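# Swap the empty shelf bin for the parts-filled one

## Task

Take the empty open bin out of its shelf slot and stand it upright on the table. Slide the open bin that holds parts into the freed slot with its open side facing outward and all of its parts still inside. Tilting may be needed because the board overhead is low. It must sit fully inside, past the front lip of the shelf. Parts in the other bins must stay in their own bins. Finally release the bin and move the grippers away. Everything has to stay in place on its own, without the robot holding it.

## Robot and tools

Robot: two Doosan M1013 arms, left_arm and right_arm. Each has six joints, a Robotiq 140 two-finger gripper and a wrist camera. The left base is at (+0.009, +0.467, 0) m with quat_wxyz (+0.996, 0, 0, -0.089). The right base is at (+0.088, -0.488, 0) m with quat_wxyz (+0.996, 0, 0, +0.089).

Scene frame: the origin is on the table surface midway between the arms. +z is up and +x points out across the table. left_arm sits on the +y side. The arm names do not mean left or right in a picture. Reported hand positions can be off from the truth, and the error grows when the arm is stretched far out.

execute_actions takes {"actions": [...], "pictures": bool}. The list holds at most one item.
- An empty list sends no command and returns the state with camera pictures.
- A motion item is {"rows": [[...]], "steps": n}. It has 1 to 15 rows and n from 7 to 15 (15 if omitted). Each step lasts 1/30 s and uses one row. If there are fewer rows than steps, the last row repeats.
- A wait item is {"steps": n} with n up to 300. It counts steps from the previous result, and your reply time is included in that count.
- Pictures come back only with an empty list or with "pictures": true.
- A call that is refused moves nothing.

Row layout: every row is one flat list of 18 numbers covering both arms, even if only one arm moves.
- Numbers 1-6: left_arm absolute joint target angles in radians, in the order waist, shoulder, elbow, forearm roll, wrist pitch, wrist roll. These are the same values the Joint positions line prints.
- Numbers 7-9: left gripper position, force_limit and speed, each from -1 to 1.
- Numbers 10-18: the same nine values for right_arm.

Joint ranges in radians: elbow ±2.792; every other joint ±6.283. A target more than 0.010 past a range end is refused if it also lies further out than the current angle. The real end can differ from the listed one by up to 0.010. A target past the real end is clipped there, and the result then prints "joint sent to its limit". That message may refer to an earlier action that was still running.

Gripper numbers:
- position is an absolute opening. +1 is fully open (140 mm), and about -0.8 is where the pads touch. -1 keeps closing until something blocks the fingers.
- force_limit sets grip strength: -1 ≈ 14 N, 0 ≈ 60 N, +1 ≈ 107 N.
- speed sets finger speed: -1 ≈ 30 mm/s, 0 ≈ 140 mm/s, +1 ≈ 250 mm/s.
- To leave a gripper unchanged, repeat its previous three numbers. A 0 there is a real command, not "no change".

Grasping: to grasp, send position -1 and confirm that object_status is 2. The codes are:
- 0: fingers moving.
- 1: blocked while opening.
- 2: blocked while closing, so something is held.
- 3: reached the target or the pads met. A thin item may still be held.
To squeeze harder while the status is 2, raise force_limit and switch position between -1 and -0.98. position_measured is given in counts (3 = open, 230 = pads touching) and is not linear in millimetres.

Gripper geometry: the fingers extend along the gripper's +z axis and close along its y axis. end_effector_position is the point between the closed pads. The fingertips reach about 33 mm past that point when closed and 9 mm when fully open. Closing pushes the tips roughly 24 mm further out, so leave clearance above surfaces.

Motion limits:
- Joint target speed caps are 2.09 rad/s for waist and shoulder, 3.14 for elbow and 3.93 for the wrist joints. Ramp-up takes 0.3 s, and the joints of one arm are synchronised.
- Targets are held within a lead of the measured angle: 0.456 rad for waist and shoulder, 0.683 for elbow, 0.854 for the others.
- Targets that would move the hand more than 70 mm away from where it is now are scaled back.
- Arms keep heading to the last row while you think. They stop once motion stalls or any step is HELD.
- Each result is captured 7 steps before the action ends. Those steps run during your reply.

Result lines:
- State line per arm: end_effector_position (m), end_effector_quat_wxyz, and linear and angular velocities.
- Joint positions and Joint velocities, in rad and rad/s.
- Flange force: the external force at the gripper, including the weight of anything held. It is noisy, especially after sudden stops. "no reading" means no estimate is available.
- "joint command not followed": a clearance check altered or blocked targets.
- HELD: marks steps where your row, or part of it, was not applied.
- MOTOR HOT: a heat warning. OVER-TEMPERATURE FAULT: the brakes engage until the motors cool.

Faults and what to avoid:
- If joint torque reaches its load limit (N m: waist 295, shoulder 295, elbow 139, each wrist joint 39.1, with held weight counted), the arm freezes for 10 s and drops the rest of the call.
- The same freeze happens if any external force on the arm or its load reaches 144 N.
- Never let the arms collide or press on each other.
- Do not knock or place anything off the table, which fails the task.
- Avoid drops, slips, slams and heavy shoving.
- Occasional outside tugs on held or loose items can occur.

zoom_image takes {"camera": "cam_left_wrist" or "cam_right_wrist", "region": [x0, y0, x1, y1]}. The region is in pixels of the 896x504 image, with the top-left corner at (0, 0), and can be at most 504x504. It returns a sharper crop of that camera's latest picture.

Cameras: calibration is given per camera (pinhole plus radial K and D, and T_world_to_cam) with small per-scene errors. Camera poses are derived from the joint readings.

read_manual: {"section": "licences"} returns licence text only.

finished_scene: {"scene": n} ends the current scene, cannot be undone, and reports whether the goal was met. The bin must stay in place with no support from the robot. Replying without any tool call also ends the run.

Each tool is called in YAML: its name, and indented under it one key for each argument.

## Session

execute_actions:
  actions: []

Scene clock: 0.00 s of 8100.00 s.
left_arm: end_effector_position=(+0.0938, +0.0585, +0.2315) position_measured=3 object_status=3 end_effector_quat_wxyz=(-0.266, -0.528, +0.774, -0.225) end_effector_velocity=(+0.000, -0.000, +0.000) end_effector_angular_velocity=(-0.001, +0.000, +0.000) | right_arm: end_effector_position=(+0.4258, -0.3822, +0.2712) position_measured=3 object_status=3 end_effector_quat_wxyz=(-0.059, +0.089, +0.934, +0.341) end_effector_velocity=(+0.000, +0.000, +0.000) end_effector_angular_velocity=(+0.000, -0.001, +0.000)
Joint positions: left_arm=[-0.913 -0.447  2.439 -0.732  0.728  2.877] | right_arm=[-0.569 -0.227  2.227  0.618  1.521  4.356]
Joint velocities: left_arm=[ 0.     0.    -0.    -0.001  0.     0.   ] | right_arm=[ 0.    -0.     0.     0.001 -0.    -0.   ]
Flange force (N, the push that the arm receives, along the gripper's own x y z axes): no reading

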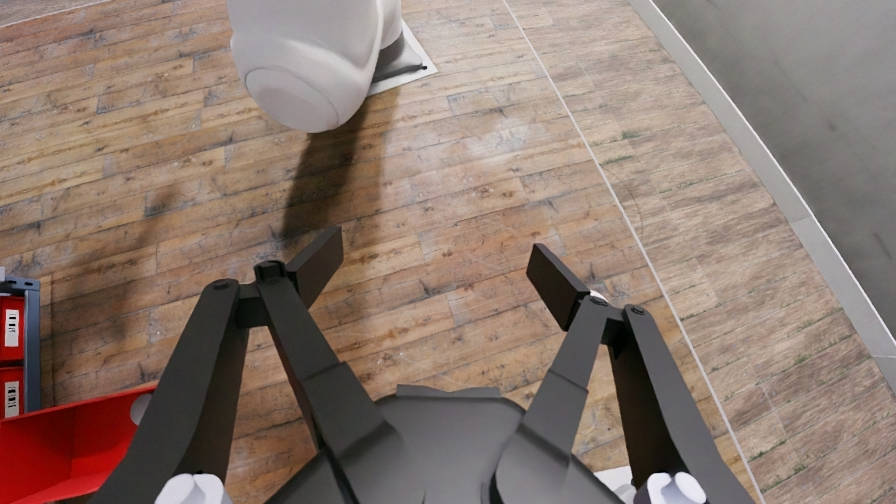

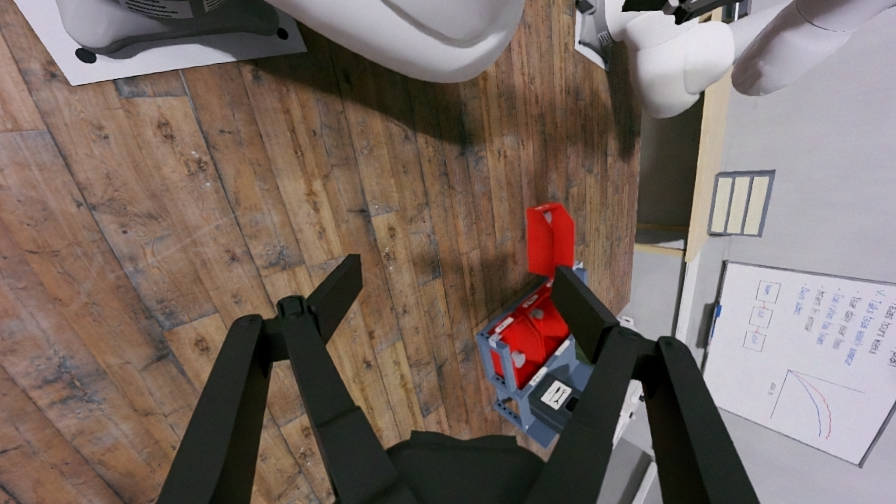

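execute_actions:
  actions:
    - {"rows":[[-0.4,-0.6,2.2,0,0.7,1.571,1,0,0,-0.569,-0.227,2.227,0.618,1.521,4.356,1,0,0]]}

execute_actions:
  actions:
    - {"steps":25}
  pictures: true

Scene clock: 1.07 s of 8100.00 s.
left_arm: end_effector_position=(+0.1833, +0.0779, +0.2682) position_measured=3 object_status=3 end_effector_quat_wxyz=(+0.210, +0.615, -0.713, +0.264) end_effector_velocity=(+0.467, +0.152, +0.206) end_effector_angular_velocity=(+0.037, -0.185, +1.465) | right_arm: end_effector_position=(+0.4256, -0.3821, +0.2710) position_measured=3 object_status=3 end_effector_quat_wxyz=(-0.059, +0.089, +0.934, +0.341) end_effector_velocity=(-0.000, -0.000, -0.000) end_effector_angular_velocity=(-0.002, +0.000, +0.002)
Joint positions: left_arm=[-0.786 -0.487  2.377 -0.541  0.721  2.638] | right_arm=[-0.569 -0.227  2.227  0.618  1.521  4.356]
Joint velocities: left_arm=[ 0.686 -0.199 -0.309  0.948 -0.037 -1.369] | right_arm=[ 0.001  0.    -0.    -0.002  0.    -0.001]
Flange force (N, the push that the arm receives, along the gripper's own x y z axes): left_arm=no reading | right_arm=[6.6 -8.0 -4.0]
Steps of this call (steps 1 to 24: nothing new was sent; steps 25 to 32: the first 8 steps of this action). Readings (joint positions | what the end effector reports):
25: left_arm=[-0.913 -0.447 2.439 -0.732 0.728 2.877] | right_arm=[-0.569 -0.227 2.227 0.618 1.521 4.356] | left_arm position_measured=3 object_status=3 | right_arm position_measured=3 object_status=3
26: left_arm=[-0.910 -0.448 2.438 -0.728 0.728 2.872] | right_arm=[-0.569 -0.227 2.227 0.618 1.521 4.356] | left_arm position_measured=3 object_status=3 | right_arm position_measured=3 object_status=3
28: left_arm=[-0.882 -0.457 2.423 -0.683 0.727 2.819] | right_arm=[-0.569 -0.227 2.227 0.618 1.521 4.356] | left_arm position_measured=3 object_status=3 | right_arm position_measured=3 object_status=3
32: the state above

Scene clock: 1.90 s of 8100.00 s.
left_arm: end_effector_position=(+0.4106, +0.2461, +0.4263) position_measured=3 object_status=3 end_effector_quat_wxyz=(+0.117, +0.875, -0.261, +0.391) end_effector_velocity=(+0.000, +0.000, +0.000) end_effector_angular_velocity=(-0.001, -0.000, +0.002) | right_arm: end_effector_position=(+0.4256, -0.3821, +0.2709) position_measured=3 object_status=3 end_effector_quat_wxyz=(-0.059, +0.089, +0.934, +0.341) end_effector_velocity=(+0.000, -0.000, -0.000) end_effector_angular_velocity=(-0.001, -0.000, +0.000)
Joint positions: left_arm=[-0.4   -0.6    2.2   -0.     0.7    1.571] | right_arm=[-0.569 -0.227  2.227  0.618  1.521  4.356]
Joint velocities: left_arm=[ 0.    -0.001 -0.     0.001  0.    -0.003] | right_arm=[ 0.  0. -0. -0. -0. -0.]
Flange force (N, the push that the arm receives, along the gripper's own x y z axes): left_arm=no reading | right_arm=[0.4 -4.3 -1.3]
Kept back: nothing.
Steps of this call (steps 1 to 7: the last 7 steps of your previous action; steps 8 to 25: the robot went on to your last target). Readings (joint positions | what the end effector reports):
1: left_arm=[-0.763 -0.494 2.366 -0.509 0.720 2.591] | right_arm=[-0.569 -0.227 2.227 0.618 1.521 4.356] | left_arm position_measured=3 object_status=3 | right_arm position_measured=3 object_status=3
2: left_arm=[-0.741 -0.500 2.356 -0.478 0.719 2.542] | right_arm=[-0.569 -0.227 2.227 0.618 1.521 4.356] | left_arm position_measured=3 object_status=3 | right_arm position_measured=3 object_status=3
4: left_arm=[-0.698 -0.513 2.336 -0.418 0.716 2.439] | right_arm=[-0.569 -0.227 2.227 0.618 1.521 4.356] | left_arm position_measured=3 object_status=3 | right_arm position_measured=3 object_status=3
8: left_arm=[-0.618 -0.536 2.300 -0.306 0.712 2.212] | right_arm=[-0.569 -0.227 2.227 0.618 1.521 4.356] | left_arm position_measured=3 object_status=3 | right_arm position_measured=3 object_status=3
25: the state above
camera_calibration (this result's frames):
cam_left_wrist: T_world_to_cam=[[-0.510328, -0.852172, 0.115619, 0.363468], [-0.812099, 0.433305, -0.390822, 0.395227], [0.282949, -0.293341, -0.913176, 0.524559], [0, 0, 0, 1]] pos_world=[0.358028, 0.292358, 0.591454]
cam_right_wrist: T_world_to_cam=[[0.143046, 0.778423, 0.611224, 0.0804031], [0.942204, -0.296157, 0.156664, -0.53443], [0.302969, 0.553487, -0.775798, 0.471788], [0, 0, 0, 1]] pos_world=[0.349103, -0.481991, 0.400593]

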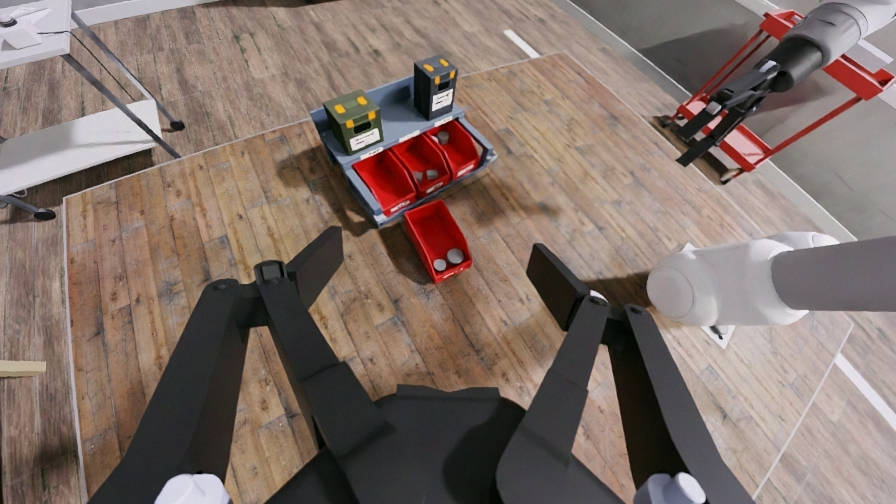

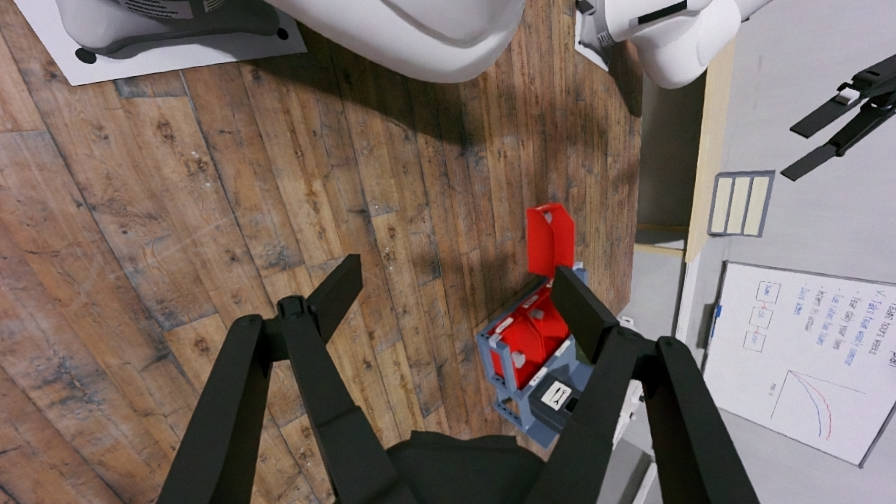

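zoom_image:
  camera: "cam_left_wrist"
  region: [300, 50, 520, 300]

zoom_image:
  camera: "cam_right_wrist"
  region: [450, 190, 650, 450]

Region (300, 50, 520, 300) of cam_left_wrist's 896x504 image, scaled by 2.016, with more detail than that image has; it fills the left 444 columns of this view, and the rest is white.

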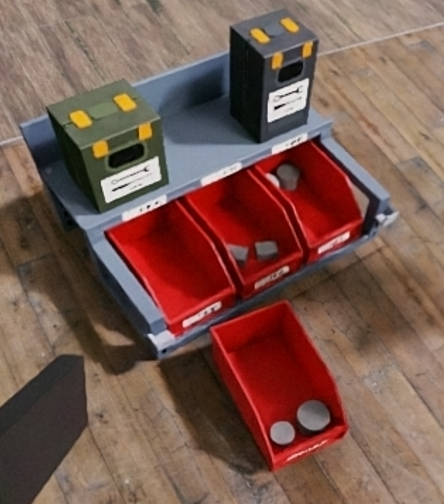

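Region (450, 190, 650, 450) of cam_right_wrist's 896x504 image, scaled by 1.938, with more detail than that image has; it fills the left 388 columns of this view, and the rest is white.

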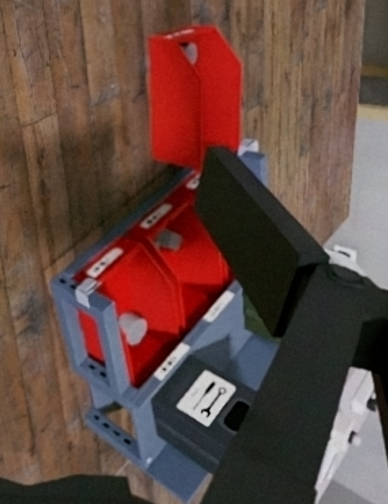

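execute_actions:
  actions:
    - {"rows":[[-0.366,0.2255,1.6624,0,1.2537,2.5,1,0,0,-0.9,-0.227,2.227,0.618,1.521,4.356,1,0,0]]}

execute_actions:
  actions:
    - {"steps":40}
  pictures: true

Scene clock: 3.90 s of 8100.00 s.
left_arm: end_effector_position=(+0.4559, +0.2238, +0.4494) position_measured=3 object_status=3 end_effector_quat_wxyz=(+0.040, +0.854, -0.405, +0.323) end_effector_velocity=(+0.340, -0.172, -0.001) end_effector_angular_velocity=(+1.812, +0.426, -1.589) | right_arm: end_effector_position=(+0.4387, -0.4406, +0.2709) position_measured=3 object_status=3 end_effector_quat_wxyz=(-0.030, +0.168, +0.923, +0.344) end_effector_velocity=(+0.057, -0.422, -0.000) end_effector_angular_velocity=(+0.000, -0.000, -1.204)
Joint positions: left_arm=[-0.388 -0.426  2.007  0.     0.898  1.89 ] | right_arm=[-0.739 -0.227  2.227  0.618  1.521  4.356]
Joint velocities: left_arm=[ 0.074  1.295 -1.186  0.     1.223  2.11 ] | right_arm=[-1.204 -0.     0.001  0.    -0.    -0.   ]
Flange force (N, the push that the arm receives, along the gripper's own x y z axes): left_arm=[5.5 -6.5 2.2] | right_arm=[0.0 -6.1 0.0]
Steps of this call (steps 1 to 30: the robot went on to your last target; steps 31 to 52: nothing new was sent; steps 53 to 60: the first 8 steps of this action). Readings (joint positions | what the end effector reports):
53: left_arm=[-0.400 -0.600 2.200 0.000 0.700 1.571] | right_arm=[-0.569 -0.227 2.227 0.618 1.521 4.356] | left_arm position_measured=3 object_status=3 | right_arm position_measured=3 object_status=3
54: left_arm=[-0.400 -0.597 2.197 0.000 0.703 1.576] | right_arm=[-0.572 -0.227 2.227 0.618 1.521 4.356] | left_arm position_measured=3 object_status=3 | right_arm position_measured=3 object_status=3
56: left_arm=[-0.398 -0.570 2.164 0.000 0.737 1.629] | right_arm=[-0.599 -0.227 2.227 0.618 1.521 4.356] | left_arm position_measured=3 object_status=3 | right_arm position_measured=3 object_status=3
60: the state above

Scene clock: 5.23 s of 8100.00 s.
left_arm: end_effector_position=(+0.6001, +0.1494, +0.2500) position_measured=3 object_status=3 end_effector_quat_wxyz=(-0.000, +0.740, -0.672, +0.000) end_effector_velocity=(+0.000, -0.000, +0.001) end_effector_angular_velocity=(-0.001, -0.002, +0.001) | right_arm: end_effector_position=(+0.4418, -0.4975, +0.2709) position_measured=3 object_status=3 end_effector_quat_wxyz=(-0.002, +0.241, +0.907, +0.346) end_effector_velocity=(+0.000, -0.000, +0.000) end_effector_angular_velocity=(-0.001, -0.001, +0.000)
Joint positions: left_arm=[-0.366  0.225  1.662  0.     1.254  2.5  ] | right_arm=[-0.9   -0.227  2.227  0.618  1.521  4.356]
Joint velocities: left_arm=[ 0.    -0.001 -0.001 -0.     0.    -0.001] | right_arm=[ 0.    -0.    -0.    -0.    -0.001 -0.   ]
Flange force (N, the push that the arm receives, along the gripper's own x y z axes): left_arm=[3.5 -6.4 1.3] | right_arm=[5.4 -6.3 -4.6]
Kept back: nothing.
Steps of this call (steps 1 to 7: the last 7 steps of your previous action; steps 8 to 40: the robot went on to your last target). Readings (joint positions | what the end effector reports):
1: left_arm=[-0.386 -0.383 1.969 0.000 0.937 1.957] | right_arm=[-0.779 -0.227 2.227 0.618 1.521 4.356] | left_arm position_measured=3 object_status=3 | right_arm position_measured=3 object_status=3
2: left_arm=[-0.383 -0.341 1.936 0.000 0.971 2.015] | right_arm=[-0.817 -0.227 2.227 0.618 1.521 4.356] | left_arm position_measured=3 object_status=3 | right_arm position_measured=3 object_status=3
4: left_arm=[-0.380 -0.261 1.884 0.000 1.025 2.108] | right_arm=[-0.873 -0.227 2.227 0.618 1.521 4.356] | left_arm position_measured=3 object_status=3 | right_arm position_measured=3 object_status=3
8: left_arm=[-0.376 -0.119 1.815 0.000 1.096 2.230] | right_arm=[-0.900 -0.227 2.227 0.618 1.521 4.356] | left_arm position_measured=3 object_status=3 | right_arm position_measured=3 object_status=3
40: the state above
camera_calibration (this result's frames):
cam_left_wrist: T_world_to_cam=[[-0.977009, -0.207777, 0.0477628, 0.59896], [-0.168633, 0.89022, 0.423169, -0.135724], [-0.130444, 0.405386, -0.904791, 0.423228], [0, 0, 0, 1]] pos_world=[0.617509, 0.0737041, 0.411759]
cam_right_wrist: T_world_to_cam=[[0.38828, 0.689707, 0.611182, 0.0154465], [0.794801, -0.586293, 0.156689, -0.663095], [0.466402, 0.424929, -0.775825, 0.394581], [0, 0, 0, 1]] pos_world=[0.336998, -0.567091, 0.400585]

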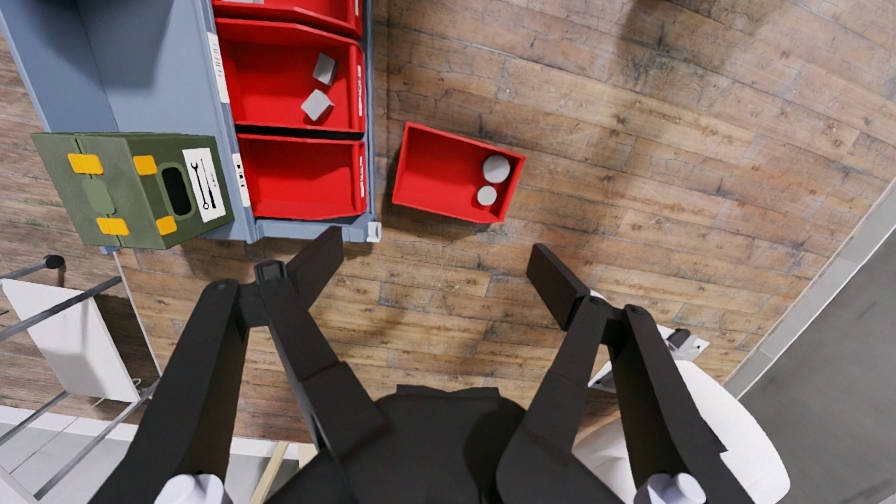

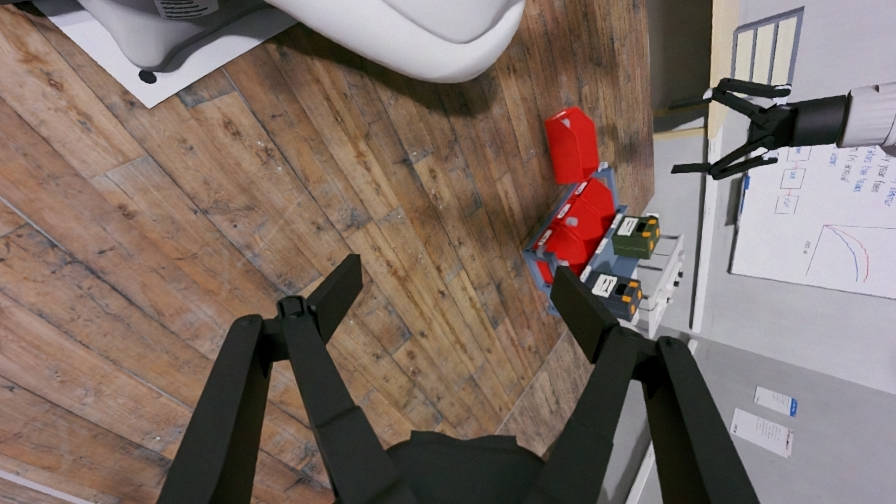

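zoom_image:
  camera: "cam_left_wrist"
  region: [200, 90, 540, 260]

zoom_image:
  camera: "cam_right_wrist"
  region: [510, 90, 700, 330]

Region (200, 90, 540, 260) of cam_left_wrist's 896x504 image, scaled by 1.482, with more detail than that image has.

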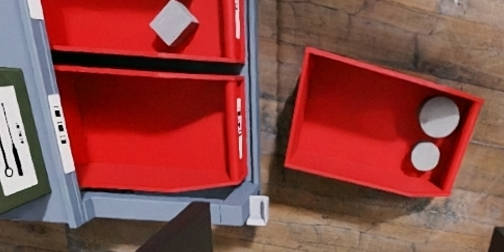

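Region (510, 90, 700, 330) of cam_right_wrist's 896x504 image, scaled by 2.100, with more detail than that image has; it fills the left 399 columns of this view, and the rest is white.

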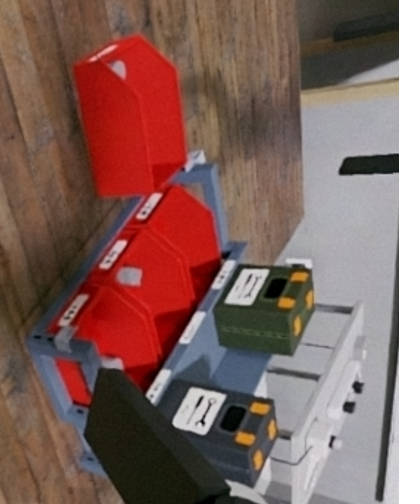

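execute_actions:
  actions:
    - {"rows":[[-0.49,0.2221,1.9907,0,0.9288,2.513,-0.5,0,1,-0.9,-0.227,2.227,0.618,1.521,4.356,1,0,0]]}

execute_actions:
  actions:
    - {"steps":25}
  pictures: true

zoom_image:
  camera: "cam_left_wrist"
  region: [250, 100, 650, 400]

zoom_image:
  camera: "cam_right_wrist"
  region: [520, 70, 680, 230]

Scene clock: 6.87 s of 8100.00 s.
left_arm: end_effector_position=(+0.5462, +0.1336, +0.1618) position_measured=87 object_status=0 end_effector_quat_wxyz=(+0.000, +0.716, -0.698, -0.000) end_effector_velocity=(-0.322, -0.046, -0.453) end_effector_angular_velocity=(+0.003, +0.004, -0.389) | right_arm: end_effector_position=(+0.4418, -0.4974, +0.2709) position_measured=3 object_status=3 end_effector_quat_wxyz=(-0.002, +0.241, +0.907, +0.346) end_effector_velocity=(-0.000, +0.000, +0.000) end_effector_angular_velocity=(+0.000, -0.000, +0.000)
Joint positions: left_arm=[-0.431  0.224  1.836 -0.     1.082  2.507] | right_arm=[-0.9   -0.227  2.227  0.618  1.521  4.356]
Joint velocities: left_arm=[-0.351 -0.01   0.93  -0.    -0.915  0.038] | right_arm=[-0. -0.  0.  0.  0. -0.]
Flange force (N, the push that the arm receives, along the gripper's own x y z axes): left_arm=[1.3 -10.2 1.6] | right_arm=[2.8 -5.0 1.1]
Steps of this call (steps 1 to 15: the robot went on to your last target; steps 16 to 41: nothing new was sent; steps 42 to 49: the first 8 steps of this action). Readings (joint positions | what the end effector reports):
42: left_arm=[-0.366 0.226 1.662 -0.000 1.254 2.500] | right_arm=[-0.900 -0.227 2.227 0.618 1.521 4.356] | left_arm position_measured=3 object_status=0 | right_arm position_measured=3 object_status=3
43: left_arm=[-0.368 0.225 1.667 -0.000 1.250 2.500] | right_arm=[-0.900 -0.227 2.227 0.618 1.521 4.356] | left_arm position_measured=6 object_status=0 | right_arm position_measured=3 object_status=3
45: left_arm=[-0.383 0.225 1.708 -0.000 1.208 2.502] | right_arm=[-0.900 -0.227 2.227 0.618 1.521 4.356] | left_arm position_measured=33 object_status=0 | right_arm position_measured=3 object_status=3
49: the state above

Scene clock: 7.70 s of 8100.00 s.
left_arm: end_effector_position=(+0.4892, +0.1317, +0.0901) position_measured=192 object_status=3 end_effector_quat_wxyz=(-0.000, +0.693, -0.721, +0.000) end_effector_velocity=(+0.001, -0.000, +0.000) end_effector_angular_velocity=(-0.000, -0.000, -0.000) | right_arm: end_effector_position=(+0.4418, -0.4974, +0.2709) position_measured=3 object_status=3 end_effector_quat_wxyz=(-0.002, +0.241, +0.907, +0.346) end_effector_velocity=(+0.000, -0.000, -0.000) end_effector_angular_velocity=(-0.002, -0.000, -0.001)
Joint positions: left_arm=[-0.49   0.222  1.991 -0.     0.929  2.513] | right_arm=[-0.9   -0.227  2.227  0.618  1.521  4.356]
Joint velocities: left_arm=[ 0.     0.    -0.001 -0.    -0.     0.   ] | right_arm=[ 0.     0.    -0.    -0.001 -0.002  0.   ]
Flange force (N, the push that the arm receives, along the gripper's own x y z axes): left_arm=[2.6 -5.5 4.2] | right_arm=[5.8 -1.9 -0.2]
Kept back: nothing.
Steps of this call (steps 1 to 7: the last 7 steps of your previous action; steps 8 to 25: the robot went on to your last target). Readings (joint positions | what the end effector reports):
1: left_arm=[-0.443 0.224 1.868 -0.000 1.051 2.508] | right_arm=[-0.900 -0.227 2.227 0.618 1.521 4.356] | left_arm position_measured=100 object_status=0 | right_arm position_measured=3 object_status=3
2: left_arm=[-0.455 0.223 1.899 -0.000 1.020 2.509] | right_arm=[-0.900 -0.227 2.227 0.618 1.521 4.356] | left_arm position_measured=114 object_status=0 | right_arm position_measured=3 object_status=3
4: left_arm=[-0.478 0.223 1.959 -0.000 0.960 2.512] | right_arm=[-0.900 -0.227 2.227 0.618 1.521 4.356] | left_arm position_measured=141 object_status=0 | right_arm position_measured=3 object_status=3
8: left_arm=[-0.490 0.222 1.991 -0.000 0.929 2.513] | right_arm=[-0.900 -0.227 2.227 0.618 1.521 4.356] | left_arm position_measured=192 object_status=0 | right_arm position_measured=3 object_status=3
25: the state above
camera_calibration (this result's frames):
cam_left_wrist: T_world_to_cam=[[-0.99624, -0.0723255, 0.0476957, 0.486165], [-0.0454401, 0.904937, 0.423113, -0.13324], [-0.0737635, 0.419355, -0.904821, 0.241663], [0, 0, 0, 1]] pos_world=[0.496109, 0.0543932, 0.25185]
cam_right_wrist: T_world_to_cam=[[0.388259, 0.689691, 0.611213, 0.0154201], [0.7948, -0.586294, 0.156695, -0.663097], [0.466421, 0.424954, -0.7758, 0.394573], [0, 0, 0, 1]] pos_world=[0.337005, -0.56708, 0.400589]

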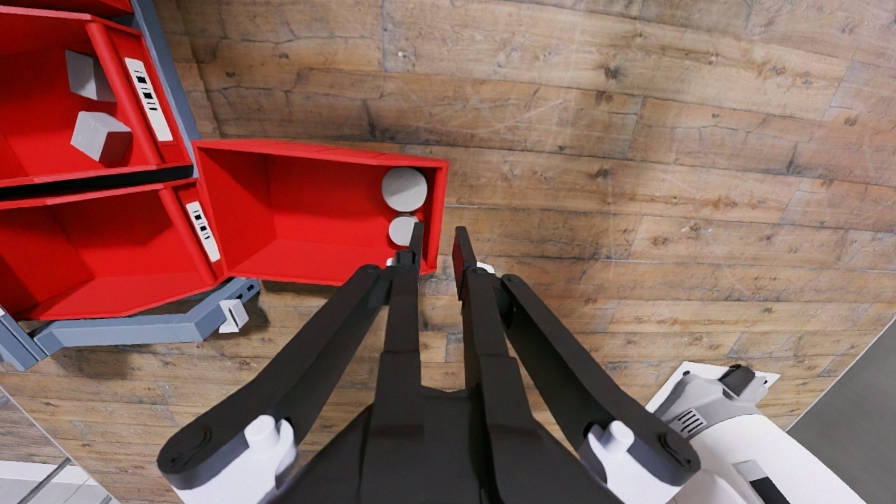

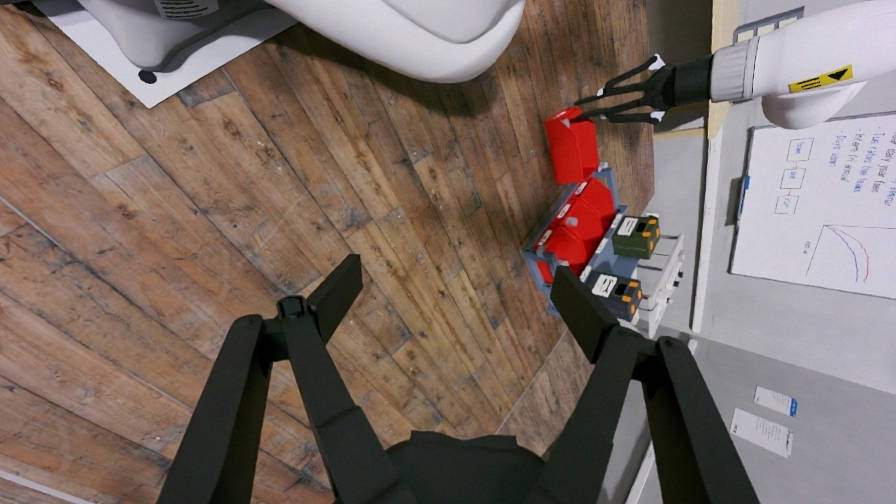

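Region (250, 100, 650, 400) of cam_left_wrist's 896x504 image, scaled by 1.260, with more detail than that image has; it fills the top 378 rows of this view, and the rest is white.

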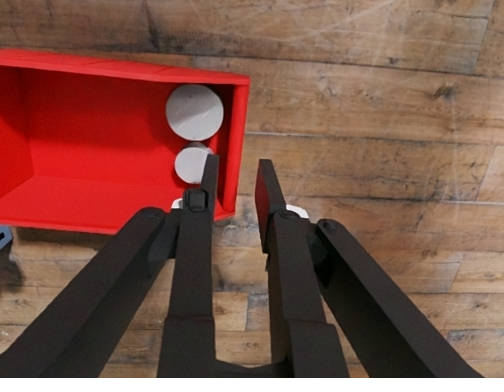

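Region (520, 70, 680, 230) of cam_right_wrist's 896x504 image, scaled by 3.150, with more detail than that image has.

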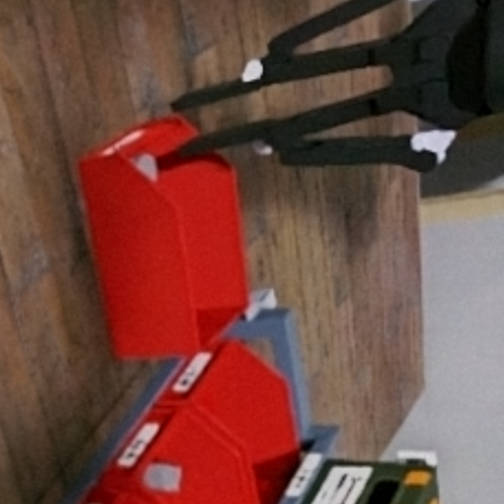

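execute_actions:
  actions:
    - {"rows":[[-0.494,0.2643,2.0025,0,0.8748,2.51,-0.5,0,1,-0.9,-0.227,2.227,0.618,1.521,4.356,1,0,0]]}

execute_actions:
  actions:
    - {"rows":[[-0.494,0.2643,2.0025,0,0.8748,2.51,-1,0.3,-0.5,-0.9,-0.227,2.227,0.618,1.521,4.356,1,0,0]]}

execute_actions:
  actions:
    - {"steps":12}
  pictures: true

zoom_image:
  camera: "cam_right_wrist"
  region: [520, 70, 680, 230]

Scene clock: 8.70 s of 8100.00 s.
left_arm: end_effector_position=(+0.4929, +0.1258, +0.0599) position_measured=192 object_status=3 end_effector_quat_wxyz=(-0.000, +0.692, -0.722, -0.000) end_effector_velocity=(+0.002, -0.001, +0.004) end_effector_angular_velocity=(-0.005, -0.006, +0.002) | right_arm: end_effector_position=(+0.4418, -0.4974, +0.2709) position_measured=3 object_status=3 end_effector_quat_wxyz=(-0.002, +0.241, +0.907, +0.346) end_effector_velocity=(+0.000, +0.000, +0.000) end_effector_angular_velocity=(+0.001, -0.000, -0.001)
Joint positions: left_arm=[-0.494  0.264  2.003  0.     0.875  2.51 ] | right_arm=[-0.9   -0.227  2.227  0.618  1.521  4.356]
Joint velocities: left_arm=[-0.    -0.005 -0.003 -0.    -0.    -0.002] | right_arm=[-0.     0.     0.     0.001  0.     0.   ]
Flange force (N, the push that the arm receives, along the gripper's own x y z axes): left_arm=[5.5 -9.8 -4.5] | right_arm=[0.3 -2.5 1.6]
Steps of this call (steps 1 to 15: the robot went on to your last target; steps 16 to 22: nothing new was sent; steps 23 to 30: the first 8 steps of this action). Readings (joint positions | what the end effector reports):
23: left_arm=[-0.490 0.222 1.991 0.000 0.929 2.513] | right_arm=[-0.900 -0.227 2.227 0.618 1.521 4.356] | left_arm position_measured=192 object_status=3 | right_arm position_measured=3 object_status=3
24: left_arm=[-0.490 0.225 1.991 0.000 0.925 2.513] | right_arm=[-0.900 -0.227 2.227 0.618 1.521 4.356] | left_arm position_measured=192 object_status=3 | right_arm position_measured=3 object_status=3
26: left_arm=[-0.492 0.250 1.998 0.000 0.893 2.512] | right_arm=[-0.900 -0.227 2.227 0.618 1.521 4.356] | left_arm position_measured=192 object_status=3 | right_arm position_measured=3 object_status=3
30: the state above

Scene clock: 9.20 s of 8100.00 s.
left_arm: end_effector_position=(+0.4932, +0.1256, +0.0601) position_measured=220 object_status=0 end_effector_quat_wxyz=(+0.000, +0.692, -0.722, +0.000) end_effector_velocity=(-0.000, -0.000, -0.000) end_effector_angular_velocity=(-0.000, +0.001, +0.001) | right_arm: end_effector_position=(+0.4418, -0.4974, +0.2709) position_measured=3 object_status=3 end_effector_quat_wxyz=(-0.002, +0.241, +0.907, +0.346) end_effector_velocity=(-0.000, -0.000, -0.000) end_effector_angular_velocity=(-0.000, -0.000, -0.000)
Joint positions: left_arm=[-0.494  0.264  2.002 -0.     0.875  2.51 ] | right_arm=[-0.9   -0.227  2.227  0.618  1.521  4.356]
Joint velocities: left_arm=[-0.     0.     0.    -0.001  0.    -0.001] | right_arm=[-0. -0.  0. -0. -0. -0.]
Flange force (N, the push that the arm receives, along the gripper's own x y z axes): left_arm=[4.4 -6.3 -14.0] | right_arm=[2.3 -5.4 -1.2]
Steps of this call (steps 1 to 7: the last 7 steps of your previous action; steps 8 to 15: the first 8 steps of this action). Readings (joint positions | what the end effector reports):
8: left_arm=[-0.494 0.264 2.003 0.000 0.875 2.510] | right_arm=[-0.900 -0.227 2.227 0.618 1.521 4.356] | left_arm position_measured=192 object_status=0 | right_arm position_measured=3 object_status=3
9: left_arm=[-0.494 0.264 2.002 0.000 0.875 2.510] | right_arm=[-0.900 -0.227 2.227 0.618 1.521 4.356] | left_arm position_measured=193 object_status=0 | right_arm position_measured=3 object_status=3
11: left_arm=[-0.494 0.264 2.002 0.000 0.875 2.510] | right_arm=[-0.900 -0.227 2.227 0.618 1.521 4.356] | left_arm position_measured=202 object_status=0 | right_arm position_measured=3 object_status=3
15: the state above

Scene clock: 9.60 s of 8100.00 s.
left_arm: end_effector_position=(+0.4931, +0.1256, +0.0601) position_measured=222 object_status=2 end_effector_quat_wxyz=(+0.000, +0.692, -0.722, +0.000) end_effector_velocity=(-0.001, +0.001, -0.000) end_effector_angular_velocity=(+0.002, -0.000, -0.001) | right_arm: end_effector_position=(+0.4418, -0.4974, +0.2709) position_measured=3 object_status=3 end_effector_quat_wxyz=(-0.002, +0.241, +0.907, +0.346) end_effector_velocity=(-0.001, +0.000, -0.001) end_effector_angular_velocity=(-0.000, +0.002, +0.000)
Joint positions: left_arm=[-0.494  0.264  2.002 -0.     0.875  2.51 ] | right_arm=[-0.9   -0.227  2.227  0.618  1.521  4.356]
Joint velocities: left_arm=[ 0.    -0.001  0.002  0.002  0.001 -0.   ] | right_arm=[ 0.    -0.     0.002 -0.001 -0.001  0.   ]
Flange force (N, the push that the arm receives, along the gripper's own x y z axes): left_arm=[4.5 -6.0 -17.6] | right_arm=[5.6 -7.7 -2.6]
Kept back: nothing.
Steps of this call (steps 1 to 7: the last 7 steps of your previous action; steps 8 to 12: the robot went on to your last target). Readings (joint positions | what the end effector reports):
1: left_arm=[-0.494 0.264 2.002 -0.000 0.875 2.510] | right_arm=[-0.900 -0.227 2.227 0.618 1.521 4.356] | left_arm position_measured=221 object_status=0 | right_arm position_measured=3 object_status=3
2: left_arm=[-0.494 0.264 2.002 -0.000 0.875 2.510] | right_arm=[-0.900 -0.227 2.227 0.618 1.521 4.356] | left_arm position_measured=221 object_status=0 | right_arm position_measured=3 object_status=3
4: left_arm=[-0.494 0.264 2.002 -0.000 0.875 2.510] | right_arm=[-0.900 -0.227 2.227 0.618 1.521 4.356] | left_arm position_measured=222 object_status=0 | right_arm position_measured=3 object_status=3
8: left_arm=[-0.494 0.264 2.002 -0.000 0.875 2.510] | right_arm=[-0.900 -0.227 2.227 0.618 1.521 4.356] | left_arm position_measured=222 object_status=2 | right_arm position_measured=3 object_status=3
12: the state above
camera_calibration (this result's frames):
cam_left_wrist: T_world_to_cam=[[-0.996309, -0.0713938, 0.0476656, 0.490954], [-0.0446148, 0.905026, 0.423011, -0.115259], [-0.0733389, 0.419323, -0.90487, 0.217193], [0, 0, 0, 1]] pos_world=[0.499928, 0.04829, 0.221885]
cam_right_wrist: T_world_to_cam=[[0.388258, 0.689687, 0.611218, 0.0154152], [0.794806, -0.586289, 0.156682, -0.663089], [0.466412, 0.424967, -0.775799, 0.394585], [0, 0, 0, 1]] pos_world=[0.337003, -0.567079, 0.400591]

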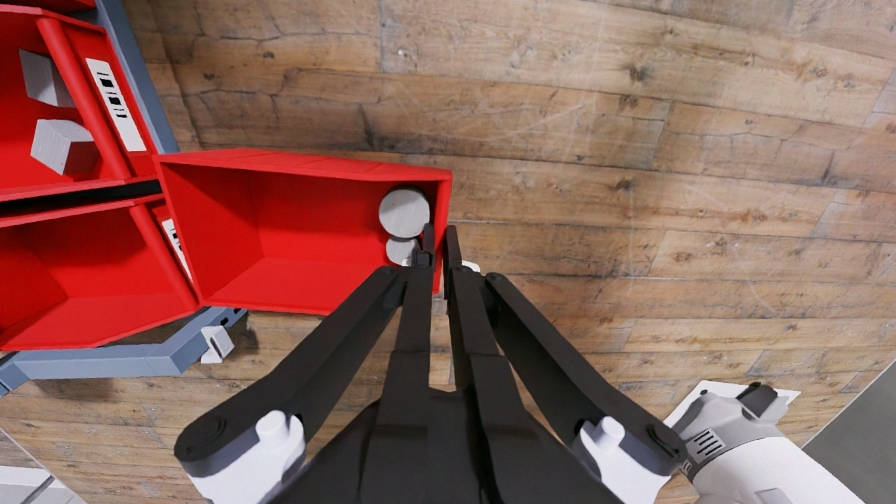

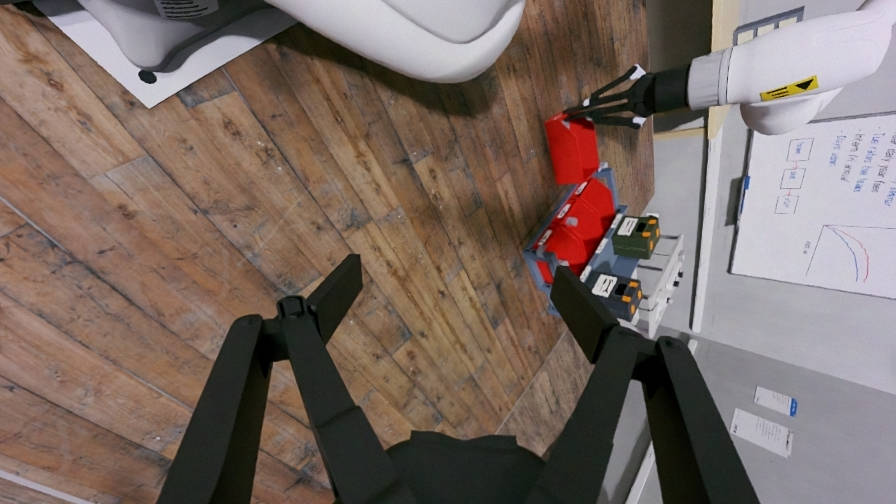

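Region (520, 70, 680, 230) of cam_right_wrist's 896x504 image, scaled by 3.150, with more detail than that image has.

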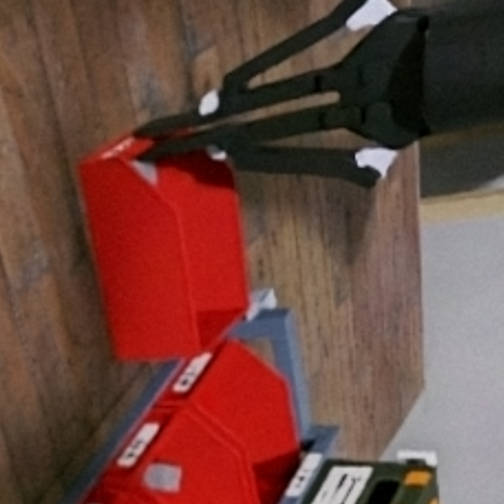

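execute_actions:
  actions:
    - {"rows":[[-0.5,0.25,2.01,0,0.88,2.5,-1,0.3,-0.5,-0.9,-0.227,2.227,0.618,1.521,4.356,1,0,0],[-0.51,0.24,2.02,0,0.88,2.48,-1,0.3,-0.5,-0.9,-0.227,2.227,0.618,1.521,4.356,1,0,0],[-0.53,0.22,2.045,0,0.876,2.44,-1,0.3,-0.5,-0.9,-0.227,2.227,0.618,1.521,4.356,1,0,0],[-0.6195,0.1464,2.1461,0,0.8491,2.254,-1,0.3,-0.5,-0.9,-0.227,2.227,0.618,1.521,4.356,1,0,0]]}

execute_actions:
  actions:
    - {"steps":12}
  pictures: true

Scene clock: 10.30 s of 8100.00 s.
left_arm: end_effector_position=(+0.4110, +0.1253, +0.0651) position_measured=222 object_status=2 end_effector_quat_wxyz=(-0.000, +0.728, -0.686, -0.001) end_effector_velocity=(-0.425, +0.003, -0.021) end_effector_angular_velocity=(-0.028, -0.030, +0.575) | right_arm: end_effector_position=(+0.4418, -0.4974, +0.2709) position_measured=3 object_status=3 end_effector_quat_wxyz=(-0.002, +0.241, +0.907, +0.346) end_effector_velocity=(-0.001, +0.001, -0.001) end_effector_angular_velocity=(+0.002, +0.002, +0.000)
Joint positions: left_arm=[-0.592  0.169  2.115  0.     0.86   2.312] | right_arm=[-0.9   -0.227  2.227  0.618  1.521  4.356]
Joint velocities: left_arm=[-0.557 -0.458  0.621 -0.003 -0.204 -1.13 ] | right_arm=[-0.     0.     0.002  0.     0.    -0.   ]
Flange force (N, the push that the arm receives, along the gripper's own x y z axes): left_arm=[6.4 1.1 8.7] | right_arm=[-1.5 -4.5 -1.5]
Steps of this call (steps 1 to 13: the robot went on to your last target; steps 14 to 21: the first 8 steps of this action). Readings (joint positions | what the end effector reports):
14: left_arm=[-0.494 0.264 2.002 -0.000 0.875 2.510] | right_arm=[-0.900 -0.227 2.227 0.618 1.521 4.356] | left_arm position_measured=222 object_status=2 | right_arm position_measured=3 object_status=3
15: left_arm=[-0.495 0.262 2.004 -0.000 0.876 2.508] | right_arm=[-0.900 -0.227 2.227 0.618 1.521 4.356] | left_arm position_measured=222 object_status=2 | right_arm position_measured=3 object_status=3
17: left_arm=[-0.510 0.240 2.021 0.000 0.879 2.480] | right_arm=[-0.900 -0.227 2.227 0.618 1.521 4.356] | left_arm position_measured=222 object_status=2 | right_arm position_measured=3 object_status=3
21: the state above

Scene clock: 10.70 s of 8100.00 s.
left_arm: end_effector_position=(+0.3901, +0.1258, +0.0640) position_measured=222 object_status=2 end_effector_quat_wxyz=(-0.000, +0.738, -0.675, -0.000) end_effector_velocity=(+0.000, +0.001, +0.000) end_effector_angular_velocity=(+0.000, -0.002, -0.000) | right_arm: end_effector_position=(+0.4418, -0.4974, +0.2709) position_measured=3 object_status=3 end_effector_quat_wxyz=(-0.002, +0.241, +0.907, +0.346) end_effector_velocity=(+0.000, +0.000, -0.000) end_effector_angular_velocity=(+0.001, +0.000, -0.000)
Joint positions: left_arm=[-0.62   0.146  2.146  0.     0.849  2.254] | right_arm=[-0.9   -0.227  2.227  0.618  1.521  4.356]
Joint velocities: left_arm=[ 0.    -0.002  0.001  0.002 -0.    -0.   ] | right_arm=[0. 0. 0. 0. 0. 0.]
Flange force (N, the push that the arm receives, along the gripper's own x y z axes): left_arm=[5.7 -6.4 10.9] | right_arm=[2.5 -2.7 -1.4]
Kept back: nothing.
Steps of this call (steps 1 to 7: the last 7 steps of your previous action; steps 8 to 12: the robot went on to your last target). Readings (joint positions | what the end effector reports):
1: left_arm=[-0.608 0.156 2.133 0.000 0.854 2.279] | right_arm=[-0.900 -0.227 2.227 0.618 1.521 4.356] | left_arm position_measured=222 object_status=2 | right_arm position_measured=3 object_status=3
2: left_arm=[-0.617 0.149 2.143 0.000 0.851 2.261] | right_arm=[-0.900 -0.227 2.227 0.618 1.521 4.356] | left_arm position_measured=222 object_status=2 | right_arm position_measured=3 object_status=3
4: left_arm=[-0.620 0.147 2.146 0.000 0.849 2.255] | right_arm=[-0.900 -0.227 2.227 0.618 1.521 4.356] | left_arm position_measured=222 object_status=2 | right_arm position_measured=3 object_status=3
8: left_arm=[-0.620 0.147 2.146 0.000 0.849 2.254] | right_arm=[-0.900 -0.227 2.227 0.618 1.521 4.356] | left_arm position_measured=222 object_status=2 | right_arm position_measured=3 object_status=3
12: the state above
camera_calibration (this result's frames):
cam_left_wrist: T_world_to_cam=[[-0.978571, -0.200284, 0.0478034, 0.397394], [-0.161772, 0.891434, 0.42329, -0.074254], [-0.127392, 0.406486, -0.904732, 0.235754], [0, 0, 0, 1]] pos_world=[0.406899, 0.0499536, 0.225729]
cam_right_wrist: T_world_to_cam=[[0.388257, 0.689687, 0.611218, 0.0154153], [0.794806, -0.586289, 0.156682, -0.663089], [0.466412, 0.424967, -0.775798, 0.394585], [0, 0, 0, 1]] pos_world=[0.337003, -0.567079, 0.400591]

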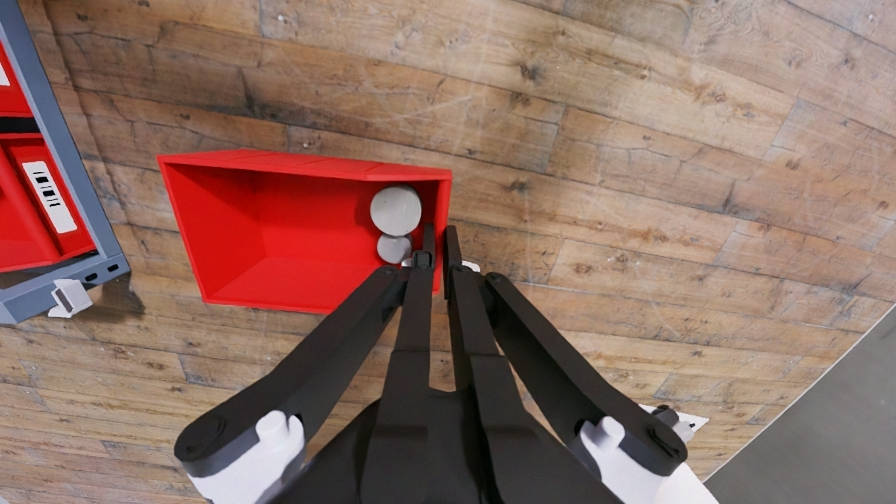

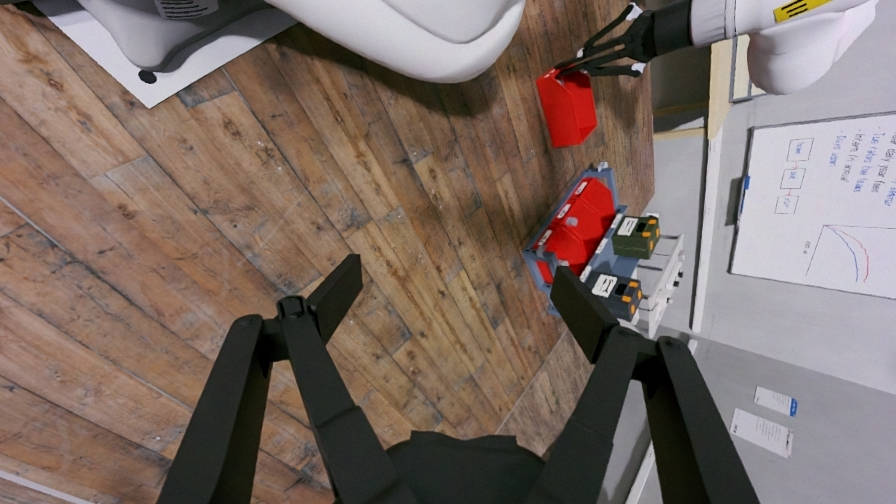

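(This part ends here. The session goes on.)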